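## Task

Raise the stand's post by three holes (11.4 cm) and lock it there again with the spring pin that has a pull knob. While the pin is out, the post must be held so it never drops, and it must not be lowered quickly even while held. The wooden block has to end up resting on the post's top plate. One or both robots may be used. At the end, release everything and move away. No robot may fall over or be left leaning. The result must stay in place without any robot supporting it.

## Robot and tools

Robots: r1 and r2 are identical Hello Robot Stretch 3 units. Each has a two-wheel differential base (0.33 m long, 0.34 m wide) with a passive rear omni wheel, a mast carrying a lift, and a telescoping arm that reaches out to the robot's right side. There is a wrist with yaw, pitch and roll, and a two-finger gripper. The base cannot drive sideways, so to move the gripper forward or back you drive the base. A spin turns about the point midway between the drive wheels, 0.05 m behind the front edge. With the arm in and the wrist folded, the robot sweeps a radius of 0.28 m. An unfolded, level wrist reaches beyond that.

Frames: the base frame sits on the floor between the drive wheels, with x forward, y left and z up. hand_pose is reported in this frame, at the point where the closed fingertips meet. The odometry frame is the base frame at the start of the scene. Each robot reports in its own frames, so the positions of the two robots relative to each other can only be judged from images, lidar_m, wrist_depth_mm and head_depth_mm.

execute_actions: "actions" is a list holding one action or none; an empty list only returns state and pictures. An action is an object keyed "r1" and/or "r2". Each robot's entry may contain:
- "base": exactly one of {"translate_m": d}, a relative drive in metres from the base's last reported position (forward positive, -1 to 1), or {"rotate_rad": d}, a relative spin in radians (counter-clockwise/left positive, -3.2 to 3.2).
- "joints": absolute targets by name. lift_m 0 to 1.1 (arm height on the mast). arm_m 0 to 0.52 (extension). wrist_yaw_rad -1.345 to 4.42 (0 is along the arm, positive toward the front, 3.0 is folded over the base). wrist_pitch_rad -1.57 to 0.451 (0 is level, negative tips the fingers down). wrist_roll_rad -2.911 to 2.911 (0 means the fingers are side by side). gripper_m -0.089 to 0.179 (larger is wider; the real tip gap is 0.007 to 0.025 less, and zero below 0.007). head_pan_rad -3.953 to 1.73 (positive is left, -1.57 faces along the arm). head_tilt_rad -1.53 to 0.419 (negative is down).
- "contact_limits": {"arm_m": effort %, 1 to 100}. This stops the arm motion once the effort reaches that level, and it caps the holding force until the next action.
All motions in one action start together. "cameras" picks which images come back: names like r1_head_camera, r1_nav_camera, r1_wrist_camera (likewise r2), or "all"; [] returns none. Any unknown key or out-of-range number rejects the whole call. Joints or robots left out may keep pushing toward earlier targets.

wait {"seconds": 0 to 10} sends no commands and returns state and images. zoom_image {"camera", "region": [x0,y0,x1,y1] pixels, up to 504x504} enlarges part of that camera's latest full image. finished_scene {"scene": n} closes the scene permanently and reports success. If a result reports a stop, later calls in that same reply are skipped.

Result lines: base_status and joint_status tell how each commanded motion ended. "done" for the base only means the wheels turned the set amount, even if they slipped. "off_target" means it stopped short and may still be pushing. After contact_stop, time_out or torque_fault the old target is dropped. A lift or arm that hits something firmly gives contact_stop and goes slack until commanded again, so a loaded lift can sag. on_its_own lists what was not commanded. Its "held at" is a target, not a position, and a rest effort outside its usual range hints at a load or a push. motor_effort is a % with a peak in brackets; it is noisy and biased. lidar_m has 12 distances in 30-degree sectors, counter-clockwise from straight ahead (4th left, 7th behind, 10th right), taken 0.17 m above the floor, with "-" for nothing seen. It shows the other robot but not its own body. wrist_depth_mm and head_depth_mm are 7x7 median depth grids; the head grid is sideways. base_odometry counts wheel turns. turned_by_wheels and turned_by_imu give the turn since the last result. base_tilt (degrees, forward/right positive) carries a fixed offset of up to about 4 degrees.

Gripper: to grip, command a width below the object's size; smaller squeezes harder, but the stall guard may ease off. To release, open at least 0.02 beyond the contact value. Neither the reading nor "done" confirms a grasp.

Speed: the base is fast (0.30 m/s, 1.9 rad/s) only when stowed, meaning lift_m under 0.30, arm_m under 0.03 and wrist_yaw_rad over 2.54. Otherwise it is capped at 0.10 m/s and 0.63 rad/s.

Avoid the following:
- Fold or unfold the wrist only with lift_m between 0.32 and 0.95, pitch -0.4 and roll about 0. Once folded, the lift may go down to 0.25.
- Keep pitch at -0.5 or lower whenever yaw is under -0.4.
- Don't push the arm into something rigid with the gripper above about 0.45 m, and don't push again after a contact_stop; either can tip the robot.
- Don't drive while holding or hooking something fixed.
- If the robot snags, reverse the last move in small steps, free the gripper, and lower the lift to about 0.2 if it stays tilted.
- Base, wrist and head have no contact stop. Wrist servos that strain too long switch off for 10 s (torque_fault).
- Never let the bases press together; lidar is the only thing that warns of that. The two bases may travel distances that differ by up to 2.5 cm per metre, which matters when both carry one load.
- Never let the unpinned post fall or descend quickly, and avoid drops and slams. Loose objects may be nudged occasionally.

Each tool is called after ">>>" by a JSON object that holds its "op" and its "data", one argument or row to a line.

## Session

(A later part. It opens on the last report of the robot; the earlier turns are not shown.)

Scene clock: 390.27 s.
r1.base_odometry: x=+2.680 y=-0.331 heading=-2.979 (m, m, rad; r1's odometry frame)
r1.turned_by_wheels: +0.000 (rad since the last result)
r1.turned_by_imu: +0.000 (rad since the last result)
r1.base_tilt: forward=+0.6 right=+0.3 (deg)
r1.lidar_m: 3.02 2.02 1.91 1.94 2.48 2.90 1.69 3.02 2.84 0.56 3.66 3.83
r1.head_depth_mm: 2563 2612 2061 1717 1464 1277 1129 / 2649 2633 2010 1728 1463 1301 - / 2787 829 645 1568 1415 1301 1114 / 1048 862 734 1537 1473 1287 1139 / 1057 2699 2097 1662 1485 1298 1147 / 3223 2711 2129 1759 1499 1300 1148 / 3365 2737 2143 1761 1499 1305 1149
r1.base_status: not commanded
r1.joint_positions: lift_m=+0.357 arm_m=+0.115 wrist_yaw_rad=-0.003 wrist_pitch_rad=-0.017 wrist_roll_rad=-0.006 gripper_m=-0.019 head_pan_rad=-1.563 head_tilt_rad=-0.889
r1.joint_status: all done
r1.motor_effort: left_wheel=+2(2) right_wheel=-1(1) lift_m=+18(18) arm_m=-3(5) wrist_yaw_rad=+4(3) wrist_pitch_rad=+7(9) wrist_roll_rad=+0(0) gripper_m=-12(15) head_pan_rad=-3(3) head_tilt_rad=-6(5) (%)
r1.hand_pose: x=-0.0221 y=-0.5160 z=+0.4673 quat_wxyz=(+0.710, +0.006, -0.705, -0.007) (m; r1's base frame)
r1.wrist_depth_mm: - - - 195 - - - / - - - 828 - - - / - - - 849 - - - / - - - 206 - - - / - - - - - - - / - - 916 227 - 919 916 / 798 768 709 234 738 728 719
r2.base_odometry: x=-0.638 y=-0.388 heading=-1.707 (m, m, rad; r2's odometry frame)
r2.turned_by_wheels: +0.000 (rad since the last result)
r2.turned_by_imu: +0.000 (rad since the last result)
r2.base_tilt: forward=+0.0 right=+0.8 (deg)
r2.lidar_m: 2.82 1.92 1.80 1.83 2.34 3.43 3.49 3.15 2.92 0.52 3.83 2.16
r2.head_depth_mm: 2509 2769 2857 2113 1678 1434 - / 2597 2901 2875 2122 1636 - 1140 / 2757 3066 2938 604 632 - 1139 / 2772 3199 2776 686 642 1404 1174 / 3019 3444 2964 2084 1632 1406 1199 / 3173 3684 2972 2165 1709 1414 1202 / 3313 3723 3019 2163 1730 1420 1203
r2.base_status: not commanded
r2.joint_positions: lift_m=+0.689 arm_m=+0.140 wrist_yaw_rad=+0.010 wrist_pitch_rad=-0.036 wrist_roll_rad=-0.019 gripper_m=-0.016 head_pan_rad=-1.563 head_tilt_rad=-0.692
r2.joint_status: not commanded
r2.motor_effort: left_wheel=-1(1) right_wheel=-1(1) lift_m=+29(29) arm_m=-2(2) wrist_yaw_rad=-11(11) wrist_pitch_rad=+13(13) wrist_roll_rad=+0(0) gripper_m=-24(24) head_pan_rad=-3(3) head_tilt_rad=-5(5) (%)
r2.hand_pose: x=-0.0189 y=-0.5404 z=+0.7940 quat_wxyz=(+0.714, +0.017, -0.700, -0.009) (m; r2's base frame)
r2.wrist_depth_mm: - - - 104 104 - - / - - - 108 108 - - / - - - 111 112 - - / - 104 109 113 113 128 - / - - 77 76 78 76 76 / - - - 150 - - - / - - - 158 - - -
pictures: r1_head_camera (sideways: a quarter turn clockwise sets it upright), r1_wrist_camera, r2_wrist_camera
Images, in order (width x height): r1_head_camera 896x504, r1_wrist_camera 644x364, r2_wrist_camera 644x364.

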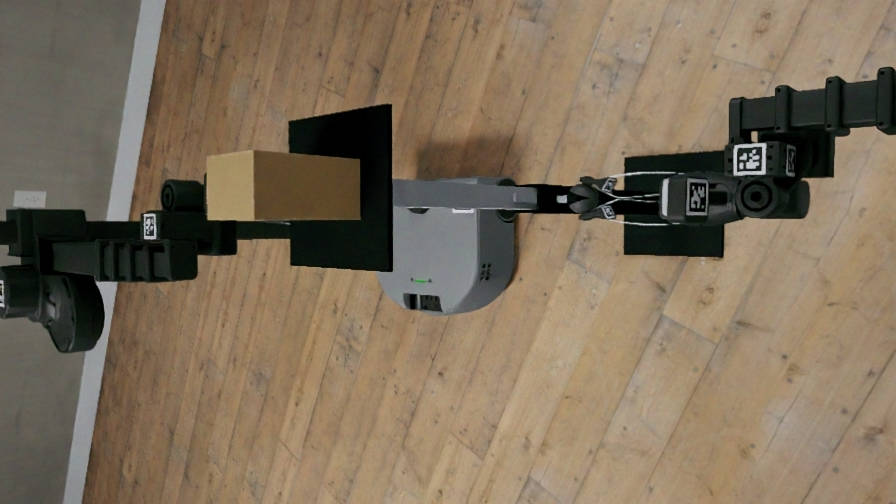

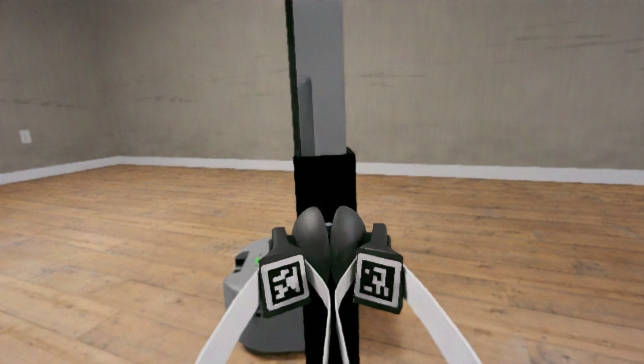

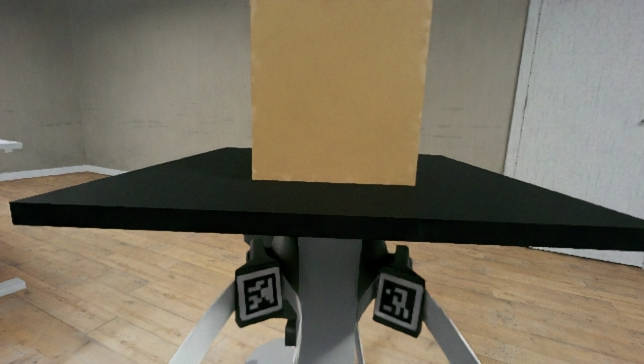

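>>> {"op": "execute_actions", "data": {
  "actions": [
    {"r1": {"joints": {"gripper_m": 0.05}}, "r2": {"joints": {"lift_m": 0.695}}}
  ],
  "cameras": []
}}

>>> {"op": "execute_actions", "data": {
  "actions": [
    {"r1": {"joints": {"arm_m": 0.14}, "contact_limits": {"arm_m": 15}}}
  ],
  "cameras": []
}}

>>> {"op": "execute_actions", "data": {
  "actions": [
    {"r1": {"joints": {"gripper_m": -0.06}}}
  ],
  "cameras": ["r1_head_camera"]
}}

>>> {"op": "zoom_image", "data": {
  "camera": "r1_head_camera",
  "region": [500, 150, 680, 250]
}}

Scene clock: 409.07 s.
r1.base_odometry: x=+2.680 y=-0.331 heading=-2.979 (m, m, rad; r1's odometry frame)
r1.turned_by_wheels: +0.000 (rad since the last result)
r1.turned_by_imu: +0.000 (rad since the last result)
r1.base_tilt: forward=+0.6 right=+0.2 (deg)
r1.lidar_m: 3.01 2.02 1.91 1.94 2.48 2.90 1.69 3.03 2.84 0.56 3.66 3.83
r1.head_depth_mm: 2542 2608 2053 1714 1465 1278 1128 / 2673 2630 2011 1718 1465 1302 - / 2810 827 644 1551 1380 1299 1118 / 1040 847 734 1537 1482 1292 1142 / 2944 2679 2121 1665 1492 1301 1148 / 3243 2716 2130 1755 1493 1296 1146 / 3349 2732 2141 1763 1510 1309 1151
r1.base_status: not commanded
r1.joint_positions: lift_m=+0.357 arm_m=+0.115 wrist_yaw_rad=-0.003 wrist_pitch_rad=-0.019 wrist_roll_rad=-0.006 gripper_m=+0.050 head_pan_rad=-1.563 head_tilt_rad=-0.889
r1.joint_status: all done
r1.motor_effort: left_wheel=+2(2) right_wheel=-1(1) lift_m=+18(18) arm_m=-3(3) wrist_yaw_rad=+3(3) wrist_pitch_rad=+8(8) wrist_roll_rad=+0(0) gripper_m=+0(80) head_pan_rad=-3(4) head_tilt_rad=-6(6) (%)
r1.hand_pose: x=-0.0221 y=-0.5160 z=+0.4670 quat_wxyz=(+0.710, +0.006, -0.705, -0.008) (m; r1's base frame)
r1.wrist_depth_mm: - - - 196 - - - / - - - 806 - - - / - - - 823 - - - / - - - 207 - - - / - - - 213 - - - / - - - 223 - 910 904 / 784 788 693 235 715 719 710
r2.base_odometry: x=-0.638 y=-0.388 heading=-1.707 (m, m, rad; r2's odometry frame)
r2.turned_by_wheels: +0.000 (rad since the last result)
r2.turned_by_imu: -0.001 (rad since the last result)
r2.base_tilt: forward=+0.0 right=+0.8 (deg)
r2.lidar_m: 2.83 1.92 1.80 1.83 2.34 3.43 3.48 3.14 2.93 0.52 3.83 2.15
r2.head_depth_mm: 2526 2773 2831 2138 1691 1417 - / 2611 2897 2915 2121 1637 - 1145 / 2751 3090 2927 604 632 - 1140 / 2770 3211 2763 684 644 1408 1172 / 3025 3388 2994 2087 1632 1406 1196 / 3149 3603 2981 2153 1705 1409 1207 / 3409 3812 3009 2171 1733 1417 1203
r2.base_status: not commanded
r2.joint_positions: lift_m=+0.695 arm_m=+0.140 wrist_yaw_rad=+0.010 wrist_pitch_rad=-0.057 wrist_roll_rad=-0.019 gripper_m=-0.016 head_pan_rad=-1.563 head_tilt_rad=-0.692
r2.joint_status: all done
r2.motor_effort: left_wheel=-1(1) right_wheel=-1(1) lift_m=+30(29) arm_m=-2(2) wrist_yaw_rad=-11(11) wrist_pitch_rad=+20(21) wrist_roll_rad=+0(0) gripper_m=-25(24) head_pan_rad=-3(3) head_tilt_rad=-5(6) (%)
r2.hand_pose: x=-0.0188 y=-0.5397 z=+0.7945 quat_wxyz=(+0.714, +0.024, -0.700, -0.017) (m; r2's base frame)
r2.wrist_depth_mm: - - - 103 103 - - / - - - 106 107 - - / - - - 110 111 - - / - 110 113 113 112 131 - / - 78 79 77 76 79 75 / - - - 151 - - - / - - - 159 - - -
pictures: none
No camera images: the call's "cameras" was empty. Leave "cameras" out to get every camera's image.

Scene clock: 410.20 s.
r1.base_odometry: x=+2.680 y=-0.331 heading=-2.979 (m, m, rad; r1's odometry frame)
r1.turned_by_wheels: +0.000 (rad since the last result)
r1.turned_by_imu: +0.000 (rad since the last result)
r1.base_tilt: forward=+0.7 right=+0.2 (deg)
r1.lidar_m: 3.01 2.02 1.91 1.94 2.48 2.91 1.68 3.04 2.84 0.56 3.66 3.84
r1.head_depth_mm: 2545 2608 2069 1705 1460 1275 1127 / 2668 2632 2008 1717 1473 1303 1124 / 2817 830 643 1554 1379 - 1121 / 1043 849 733 1522 1489 1274 1140 / 2945 2696 2111 1664 1488 1292 1147 / 3218 2716 2138 1755 1497 1300 1149 / 3368 2733 2153 1764 1511 1303 1151
r1.base_status: not commanded
r1.joint_positions: lift_m=+0.357 arm_m=+0.140 wrist_yaw_rad=-0.003 wrist_pitch_rad=-0.019 wrist_roll_rad=-0.006 gripper_m=+0.050 head_pan_rad=-1.563 head_tilt_rad=-0.889
r1.joint_status: all done
r1.motor_effort: left_wheel=+2(2) right_wheel=-1(1) lift_m=+18(18) arm_m=+4(6) wrist_yaw_rad=+3(3) wrist_pitch_rad=+9(8) wrist_roll_rad=+0(0) gripper_m=+0(0) head_pan_rad=-3(3) head_tilt_rad=-6(6) (%)
r1.contact_limits: arm_m 15 (drawing in: default 26, maximum 43; extending or still: default 36, maximum 59)
r1.hand_pose: x=-0.0221 y=-0.5404 z=+0.4669 quat_wxyz=(+0.710, +0.006, -0.705, -0.008) (m; r1's base frame)
r1.wrist_depth_mm: - - - 171 - - - / - - - 177 - - - / - - - 184 - - - / - - - 183 - - - / - - - 186 - - - / - - - 198 - 943 885 / 791 775 690 203 732 715 709
r2.base_odometry: x=-0.638 y=-0.388 heading=-1.707 (m, m, rad; r2's odometry frame)
r2.turned_by_wheels: +0.000 (rad since the last result)
r2.turned_by_imu: +0.000 (rad since the last result)
r2.base_tilt: forward=+0.0 right=+0.8 (deg)
r2.lidar_m: 2.82 1.92 1.80 1.82 2.34 3.42 3.49 3.14 2.93 0.52 3.82 2.16
r2.head_depth_mm: 2510 2768 2866 2126 1675 1432 - / 2638 2913 2883 2144 1639 - 1140 / 2729 3046 2925 603 630 - 1141 / 2764 3200 2782 688 643 1401 1169 / 3018 3408 2970 2084 1649 1402 1194 / 3217 3650 2985 2170 1723 1407 1196 / 3343 3724 2950 2194 1707 1411 1211
r2.base_status: not commanded
r2.joint_positions: lift_m=+0.695 arm_m=+0.140 wrist_yaw_rad=+0.010 wrist_pitch_rad=-0.057 wrist_roll_rad=-0.019 gripper_m=-0.016 head_pan_rad=-1.563 head_tilt_rad=-0.692
r2.joint_status: not commanded
r2.motor_effort: left_wheel=+0(0) right_wheel=-1(1) lift_m=+30(30) arm_m=-2(2) wrist_yaw_rad=-12(10) wrist_pitch_rad=+20(20) wrist_roll_rad=+0(0) gripper_m=-23(23) head_pan_rad=-2(2) head_tilt_rad=-5(5) (%)
r2.hand_pose: x=-0.0188 y=-0.5397 z=+0.7945 quat_wxyz=(+0.714, +0.024, -0.700, -0.017) (m; r2's base frame)
r2.wrist_depth_mm: - - - 103 103 - - / - - - 107 107 - - / - - - 110 111 - - / - 110 114 113 112 131 - / - 78 79 77 76 79 75 / - - - 151 - - - / - - - 160 - - -
pictures: none
No camera images: the call's "cameras" was empty. Leave "cameras" out to get every camera's image.

Scene clock: 411.80 s.
r1.base_odometry: x=+2.680 y=-0.331 heading=-2.979 (m, m, rad; r1's odometry frame)
r1.turned_by_wheels: +0.000 (rad since the last result)
r1.turned_by_imu: +0.000 (rad since the last result)
r1.base_tilt: forward=+0.6 right=+0.2 (deg)
r1.lidar_m: 3.01 2.02 1.91 1.94 2.48 2.91 1.69 3.03 2.83 0.56 3.65 3.83
r1.head_depth_mm: 2545 2597 2054 1709 1460 1273 1127 / 2663 2621 2020 1727 1464 1305 1121 / 2778 827 644 1572 1412 - 1123 / 1040 847 734 1531 1482 1278 1144 / 2927 2684 2125 1666 1492 1291 1145 / 3218 2717 2132 1757 1490 1295 1146 / 3378 2754 2138 1764 1502 1301 1150
r1.base_status: not commanded
r1.joint_positions: lift_m=+0.357 arm_m=+0.140 wrist_yaw_rad=-0.003 wrist_pitch_rad=-0.012 wrist_roll_rad=-0.006 gripper_m=-0.059 head_pan_rad=-1.563 head_tilt_rad=-0.889
r1.joint_status: all done
r1.motor_effort: left_wheel=+1(2) right_wheel=-2(1) lift_m=+18(18) arm_m=-1(4) wrist_yaw_rad=+4(4) wrist_pitch_rad=+5(8) wrist_roll_rad=+0(0) gripper_m=-29(100) head_pan_rad=-3(3) head_tilt_rad=-6(6) (%)
r1.hand_pose: x=-0.0222 y=-0.5410 z=+0.4688 quat_wxyz=(+0.710, +0.003, -0.705, -0.005) (m; r1's base frame)
r1.wrist_depth_mm: - - - 172 - - - / - - - 179 - - - / - - - 185 - - - / - - - 182 - - - / - - - 187 - - - / - - - 155 - 957 922 / 796 794 668 203 742 726 699
r2.base_odometry: x=-0.638 y=-0.388 heading=-1.707 (m, m, rad; r2's odometry frame)
r2.turned_by_wheels: +0.000 (rad since the last result)
r2.turned_by_imu: +0.000 (rad since the last result)
r2.base_tilt: forward=+0.0 right=+0.8 (deg)
r2.lidar_m: 2.84 1.92 1.80 1.82 2.34 3.41 3.48 3.15 2.93 0.52 3.83 2.16
r2.head_depth_mm: 2524 2757 2904 2106 1676 1432 - / 2596 2919 2877 2138 1636 - 1139 / 2705 3035 2888 604 633 - 1145 / 2779 3187 2826 684 641 1395 1165 / 3021 3437 2947 2088 1636 1402 1201 / 3187 3611 2967 2168 1710 1411 1204 / 3380 3903 3021 2162 1734 1419 1205
r2.base_status: not commanded
r2.joint_positions: lift_m=+0.695 arm_m=+0.140 wrist_yaw_rad=+0.010 wrist_pitch_rad=-0.057 wrist_roll_rad=-0.019 gripper_m=-0.016 head_pan_rad=-1.563 head_tilt_rad=-0.692
r2.joint_status: not commanded
r2.motor_effort: left_wheel=+0(0) right_wheel=-2(1) lift_m=+30(30) arm_m=-3(2) wrist_yaw_rad=-11(11) wrist_pitch_rad=+20(19) wrist_roll_rad=+0(0) gripper_m=-24(24) head_pan_rad=-3(3) head_tilt_rad=-5(6) (%)
r2.hand_pose: x=-0.0188 y=-0.5397 z=+0.7945 quat_wxyz=(+0.714, +0.024, -0.700, -0.017) (m; r2's base frame)
r2.wrist_depth_mm: - - - 103 103 - - / - - - 106 106 - - / - - - 110 111 - - / - 110 113 112 112 131 - / - 78 79 76 76 79 75 / - - - 152 - - - / - - - 159 - - -
pictures: r1_head_camera (sideways: a quarter turn clockwise sets it upright)
Images, in order (width x height): r1_head_camera 896x504.

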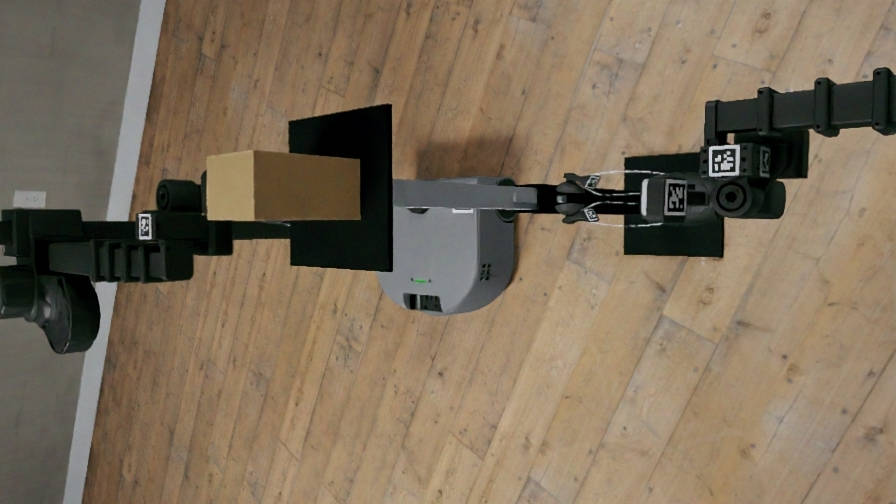

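Region (500, 150, 680, 250) of r1_head_camera's 896x504 image, scaled by 2.800, with more detail than that image has.

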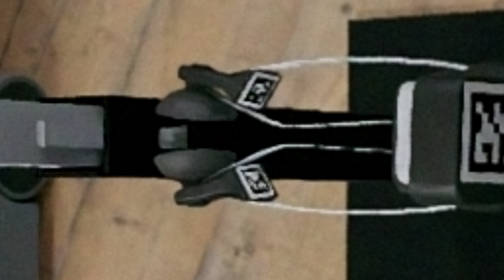

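>>> {"op": "execute_actions", "data": {
  "actions": [
    {"r1": {"joints": {"arm_m": 0.12}}}
  ],
  "cameras": ["r1_head_camera", "r2_wrist_camera"]
}}

>>> {"op": "zoom_image", "data": {
  "camera": "r1_head_camera",
  "region": [500, 150, 680, 250]
}}

Scene clock: 418.50 s.
r1.base_odometry: x=+2.680 y=-0.331 heading=-2.979 (m, m, rad; r1's odometry frame)
r1.turned_by_wheels: +0.000 (rad since the last result)
r1.turned_by_imu: +0.000 (rad since the last result)
r1.base_tilt: forward=+0.6 right=+0.3 (deg)
r1.lidar_m: 3.02 2.02 1.91 1.94 2.48 2.90 1.68 3.02 2.83 0.56 3.68 3.82
r1.head_depth_mm: 2555 2601 2066 1717 1460 1275 1127 / 2671 2648 2018 1722 1466 1308 1117 / 2811 829 644 1572 1413 1308 1120 / 1043 850 734 1526 1478 1279 1145 / 2940 2694 2120 1667 1492 1295 1146 / 3212 2702 2127 1755 1498 1301 1148 / 3397 2745 2157 1769 1504 1296 1152
r1.base_status: not commanded
r1.joint_positions: lift_m=+0.357 arm_m=+0.120 wrist_yaw_rad=-0.003 wrist_pitch_rad=-0.008 wrist_roll_rad=-0.006 gripper_m=-0.034 head_pan_rad=-1.563 head_tilt_rad=-0.889
r1.joint_status: all done
r1.on_its_own: gripper_m is held at -0.035, not at your -0.060, by its stall guard, which is not easing now
r1.motor_effort: left_wheel=+2(2) right_wheel=-1(0) lift_m=+18(18) arm_m=-2(5) wrist_yaw_rad=+4(3) wrist_pitch_rad=+3(5) wrist_roll_rad=+0(0) gripper_m=-17(20) head_pan_rad=-3(3) head_tilt_rad=-7(5) (%)
r1.hand_pose: x=-0.0222 y=-0.5212 z=+0.4697 quat_wxyz=(+0.710, +0.002, -0.705, -0.004) (m; r1's base frame)
r1.wrist_depth_mm: - - - 191 - - - / - - - 815 - - - / - - - 826 - - - / - - - 203 - - - / - - - - - - - / - - 939 217 - 966 938 / 801 770 699 227 727 737 714
r2.base_odometry: x=-0.638 y=-0.388 heading=-1.707 (m, m, rad; r2's odometry frame)
r2.turned_by_wheels: +0.000 (rad since the last result)
r2.turned_by_imu: -0.002 (rad since the last result)
r2.base_tilt: forward=+0.0 right=+0.8 (deg)
r2.lidar_m: 2.82 1.92 1.80 1.83 2.34 3.42 3.50 3.14 2.93 0.52 3.83 2.15
r2.head_depth_mm: 2526 2761 2874 2129 1693 1429 - / 2624 2899 2978 2145 1636 - 1145 / 2739 3019 2916 605 633 - 1141 / 2777 3206 2773 686 643 1398 1165 / 3019 3438 2955 2062 1643 1405 1197 / 3188 3605 2973 2163 1709 1413 1208 / 3343 3733 2985 2189 1720 1415 1206
r2.base_status: not commanded
r2.joint_positions: lift_m=+0.695 arm_m=+0.140 wrist_yaw_rad=+0.010 wrist_pitch_rad=-0.057 wrist_roll_rad=-0.019 gripper_m=-0.016 head_pan_rad=-1.563 head_tilt_rad=-0.692
r2.joint_status: not commanded
r2.motor_effort: left_wheel=+0(0) right_wheel=-1(1) lift_m=+30(30) arm_m=-2(2) wrist_yaw_rad=-11(10) wrist_pitch_rad=+20(20) wrist_roll_rad=+0(0) gripper_m=-24(24) head_pan_rad=-3(3) head_tilt_rad=-6(6) (%)
r2.hand_pose: x=-0.0188 y=-0.5397 z=+0.7945 quat_wxyz=(+0.714, +0.024, -0.700, -0.017) (m; r2's base frame)
r2.wrist_depth_mm: - - - 103 103 - - / - - - 106 107 - - / - - - 110 111 - - / - 110 113 113 112 131 - / - 78 79 76 76 79 75 / - - - 152 - - - / - - - 160 - - -
pictures: r1_head_camera (sideways: a quarter turn clockwise sets it upright), r2_wrist_camera
Images, in order (width x height): r1_head_camera 896x504, r2_wrist_camera 644x364.

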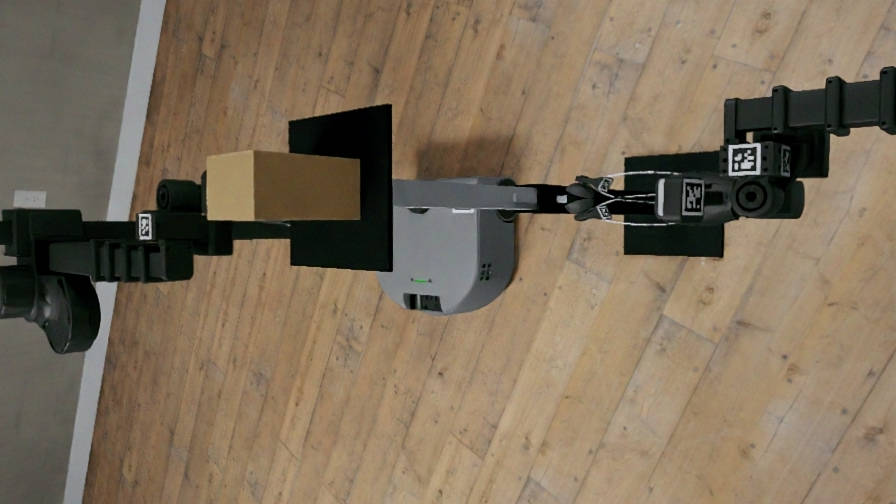

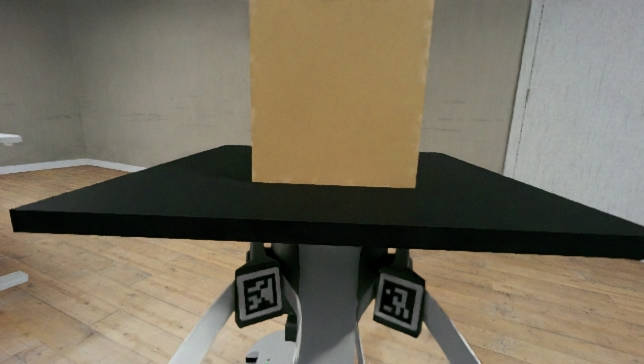

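Region (500, 150, 680, 250) of r1_head_camera's 896x504 image, scaled by 2.800, with more detail than that image has.

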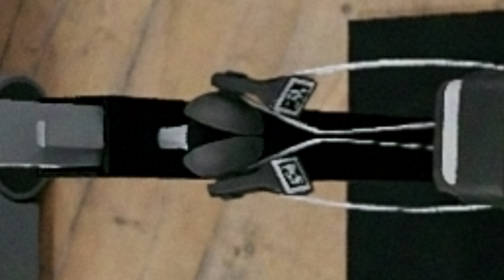

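>>> {"op": "execute_actions", "data": {
  "actions": [
    {"r1": {"joints": {"gripper_m": 0.05}}, "r2": {"joints": {"lift_m": 0.705}}}
  ],
  "cameras": []
}}

>>> {"op": "execute_actions", "data": {
  "actions": [
    {"r1": {"joints": {"arm_m": 0.14}, "contact_limits": {"arm_m": 15}}, "r2": {"joints": {"lift_m": 0.715}}}
  ],
  "cameras": ["r2_wrist_camera"]
}}

Scene clock: 459.80 s.
r1.base_odometry: x=+2.680 y=-0.331 heading=-2.979 (m, m, rad; r1's odometry frame)
r1.turned_by_wheels: +0.000 (rad since the last result)
r1.turned_by_imu: +0.000 (rad since the last result)
r1.base_tilt: forward=+0.6 right=+0.3 (deg)
r1.lidar_m: 3.00 2.03 1.91 1.94 2.47 2.90 1.69 3.04 2.83 0.56 3.68 3.84
r1.head_depth_mm: 2553 2595 2069 1710 1464 1277 1127 / 2676 2621 2017 1717 1464 1304 1120 / 2805 820 644 1550 1382 1312 1118 / 1031 846 734 1530 1480 1282 1145 / 2904 2692 2111 1656 1490 1295 1145 / 3190 2698 2125 1751 1495 1305 1146 / 3400 2715 2147 1772 1507 1301 1150
r1.base_status: not commanded
r1.joint_positions: lift_m=+0.357 arm_m=+0.120 wrist_yaw_rad=-0.003 wrist_pitch_rad=-0.019 wrist_roll_rad=-0.006 gripper_m=+0.050 head_pan_rad=-1.563 head_tilt_rad=-0.889
r1.joint_status: all done
r1.motor_effort: left_wheel=+2(2) right_wheel=-1(1) lift_m=+18(18) arm_m=-2(2) wrist_yaw_rad=+3(3) wrist_pitch_rad=+8(8) wrist_roll_rad=+0(0) gripper_m=+0(80) head_pan_rad=-3(3) head_tilt_rad=-6(7) (%)
r1.hand_pose: x=-0.0222 y=-0.5209 z=+0.4670 quat_wxyz=(+0.710, +0.006, -0.705, -0.008) (m; r1's base frame)
r1.wrist_depth_mm: - - - 190 - - - / - - - 801 - - - / - - - 824 - - - / - - - 201 - - - / - - - 208 - - - / - - - 219 - 916 903 / 783 762 695 229 737 722 721
r2.base_odometry: x=-0.638 y=-0.388 heading=-1.707 (m, m, rad; r2's odometry frame)
r2.turned_by_wheels: +0.000 (rad since the last result)
r2.turned_by_imu: -0.001 (rad since the last result)
r2.base_tilt: forward=+0.0 right=+0.8 (deg)
r2.lidar_m: 2.83 1.92 1.80 1.82 2.34 3.43 3.48 3.16 2.93 0.52 3.83 2.16
r2.head_depth_mm: 2487 2756 2891 2138 1678 1430 - / 2618 2976 2904 2141 1634 - 1138 / 2738 3041 2898 604 629 - 1144 / 2802 3190 2768 687 641 1404 1167 / 2987 3410 2951 2095 1635 1413 1201 / 3203 3585 2963 2181 1719 1412 1199 / 3363 3772 3019 2189 1725 1423 1205
r2.base_status: not commanded
r2.joint_positions: lift_m=+0.704 arm_m=+0.140 wrist_yaw_rad=+0.010 wrist_pitch_rad=-0.092 wrist_roll_rad=-0.019 gripper_m=-0.016 head_pan_rad=-1.563 head_tilt_rad=-0.692
r2.joint_status: all done
r2.motor_effort: left_wheel=+0(0) right_wheel=-1(1) lift_m=+33(33) arm_m=-2(3) wrist_yaw_rad=-11(11) wrist_pitch_rad=+32(33) wrist_roll_rad=+0(0) gripper_m=-23(24) head_pan_rad=-3(3) head_tilt_rad=-5(5) (%)
r2.hand_pose: x=-0.0188 y=-0.5382 z=+0.7957 quat_wxyz=(+0.713, +0.037, -0.699, -0.029) (m; r2's base frame)
r2.wrist_depth_mm: - - - 101 101 - - / - - - 105 105 - - / - - - 110 111 - - / - 118 114 113 114 155 - / - 79 81 78 78 81 83 / - - - 154 - - - / - - - 164 - - -
pictures: none
No camera images: the call's "cameras" was empty. Leave "cameras" out to get every camera's image.

Scene clock: 460.83 s.
r1.base_odometry: x=+2.680 y=-0.331 heading=-2.979 (m, m, rad; r1's odometry frame)
r1.turned_by_wheels: +0.000 (rad since the last result)
r1.turned_by_imu: +0.000 (rad since the last result)
r1.base_tilt: forward=+0.6 right=+0.2 (deg)
r1.lidar_m: 3.01 2.03 1.91 1.94 2.48 2.91 1.68 3.04 2.84 0.56 3.67 3.83
r1.head_depth_mm: 2546 2600 2068 1711 1460 1273 1128 / 2655 2597 2002 1718 1470 1301 1118 / 2806 794 642 1545 1374 - 1120 / 1028 844 731 1538 1485 1280 1143 / 1044 2687 2110 1665 1495 1296 1145 / 3231 2692 2134 1756 1494 1301 1150 / 3344 2755 2153 1766 1502 1308 1155
r1.base_status: not commanded
r1.joint_positions: lift_m=+0.357 arm_m=+0.140 wrist_yaw_rad=-0.003 wrist_pitch_rad=-0.019 wrist_roll_rad=-0.006 gripper_m=+0.050 head_pan_rad=-1.563 head_tilt_rad=-0.889
r1.joint_status: all done
r1.motor_effort: left_wheel=+2(1) right_wheel=-1(1) lift_m=+18(19) arm_m=+4(5) wrist_yaw_rad=+3(3) wrist_pitch_rad=+8(8) wrist_roll_rad=+0(0) gripper_m=+0(0) head_pan_rad=-3(3) head_tilt_rad=-6(7) (%)
r1.contact_limits: arm_m 15 (drawing in: default 26, maximum 43; extending or still: default 36, maximum 59)
r1.hand_pose: x=-0.0221 y=-0.5404 z=+0.4669 quat_wxyz=(+0.710, +0.006, -0.705, -0.008) (m; r1's base frame)
r1.wrist_depth_mm: - - - 172 - - - / - - - 176 - - - / - - - 184 - - - / - - - 182 - - - / - - - 187 - - - / - - - 198 - 896 911 / 787 775 705 205 737 714 702
r2.base_odometry: x=-0.638 y=-0.388 heading=-1.707 (m, m, rad; r2's odometry frame)
r2.turned_by_wheels: +0.000 (rad since the last result)
r2.turned_by_imu: +0.000 (rad since the last result)
r2.base_tilt: forward=+0.1 right=+0.8 (deg)
r2.lidar_m: 2.83 1.92 1.80 1.82 2.35 3.43 3.48 3.14 2.93 0.52 3.81 2.15
r2.head_depth_mm: 2523 2778 2900 2124 1688 1450 - / 2611 2878 2873 2125 1683 - 1140 / 2740 3088 2912 599 615 - 1155 / 2763 3211 2829 680 638 1399 1169 / 2991 3452 2960 2081 1633 1399 1196 / 3201 3639 2987 2190 1700 1410 1198 / 3319 3831 3018 2184 1704 1409 1205
r2.base_status: not commanded
r2.joint_positions: lift_m=+0.714 arm_m=+0.140 wrist_yaw_rad=+0.010 wrist_pitch_rad=-0.119 wrist_roll_rad=-0.019 gripper_m=-0.016 head_pan_rad=-1.563 head_tilt_rad=-0.692
r2.joint_status: all done
r2.on_its_own: wrist_pitch_rad is at rest, and its effort (+41) is outside its rest range (-20 to +32)
r2.motor_effort: left_wheel=+0(0) right_wheel=-1(2) lift_m=+33(35) arm_m=-2(2) wrist_yaw_rad=-10(11) wrist_pitch_rad=+41(42) wrist_roll_rad=+0(0) gripper_m=-23(23) head_pan_rad=-3(2) head_tilt_rad=-5(5) (%)
r2.hand_pose: x=-0.0189 y=-0.5368 z=+0.7988 quat_wxyz=(+0.713, +0.046, -0.699, -0.038) (m; r2's base frame)
r2.wrist_depth_mm: - - - 100 100 - - / - - - 104 104 - - / - - - 109 111 - - / - 139 115 113 114 158 - / - 80 82 83 85 87 89 / - - - 156 - - - / - - - 168 - - -
pictures: r2_wrist_camera
Images, in order (width x height): r2_wrist_camera 644x364.

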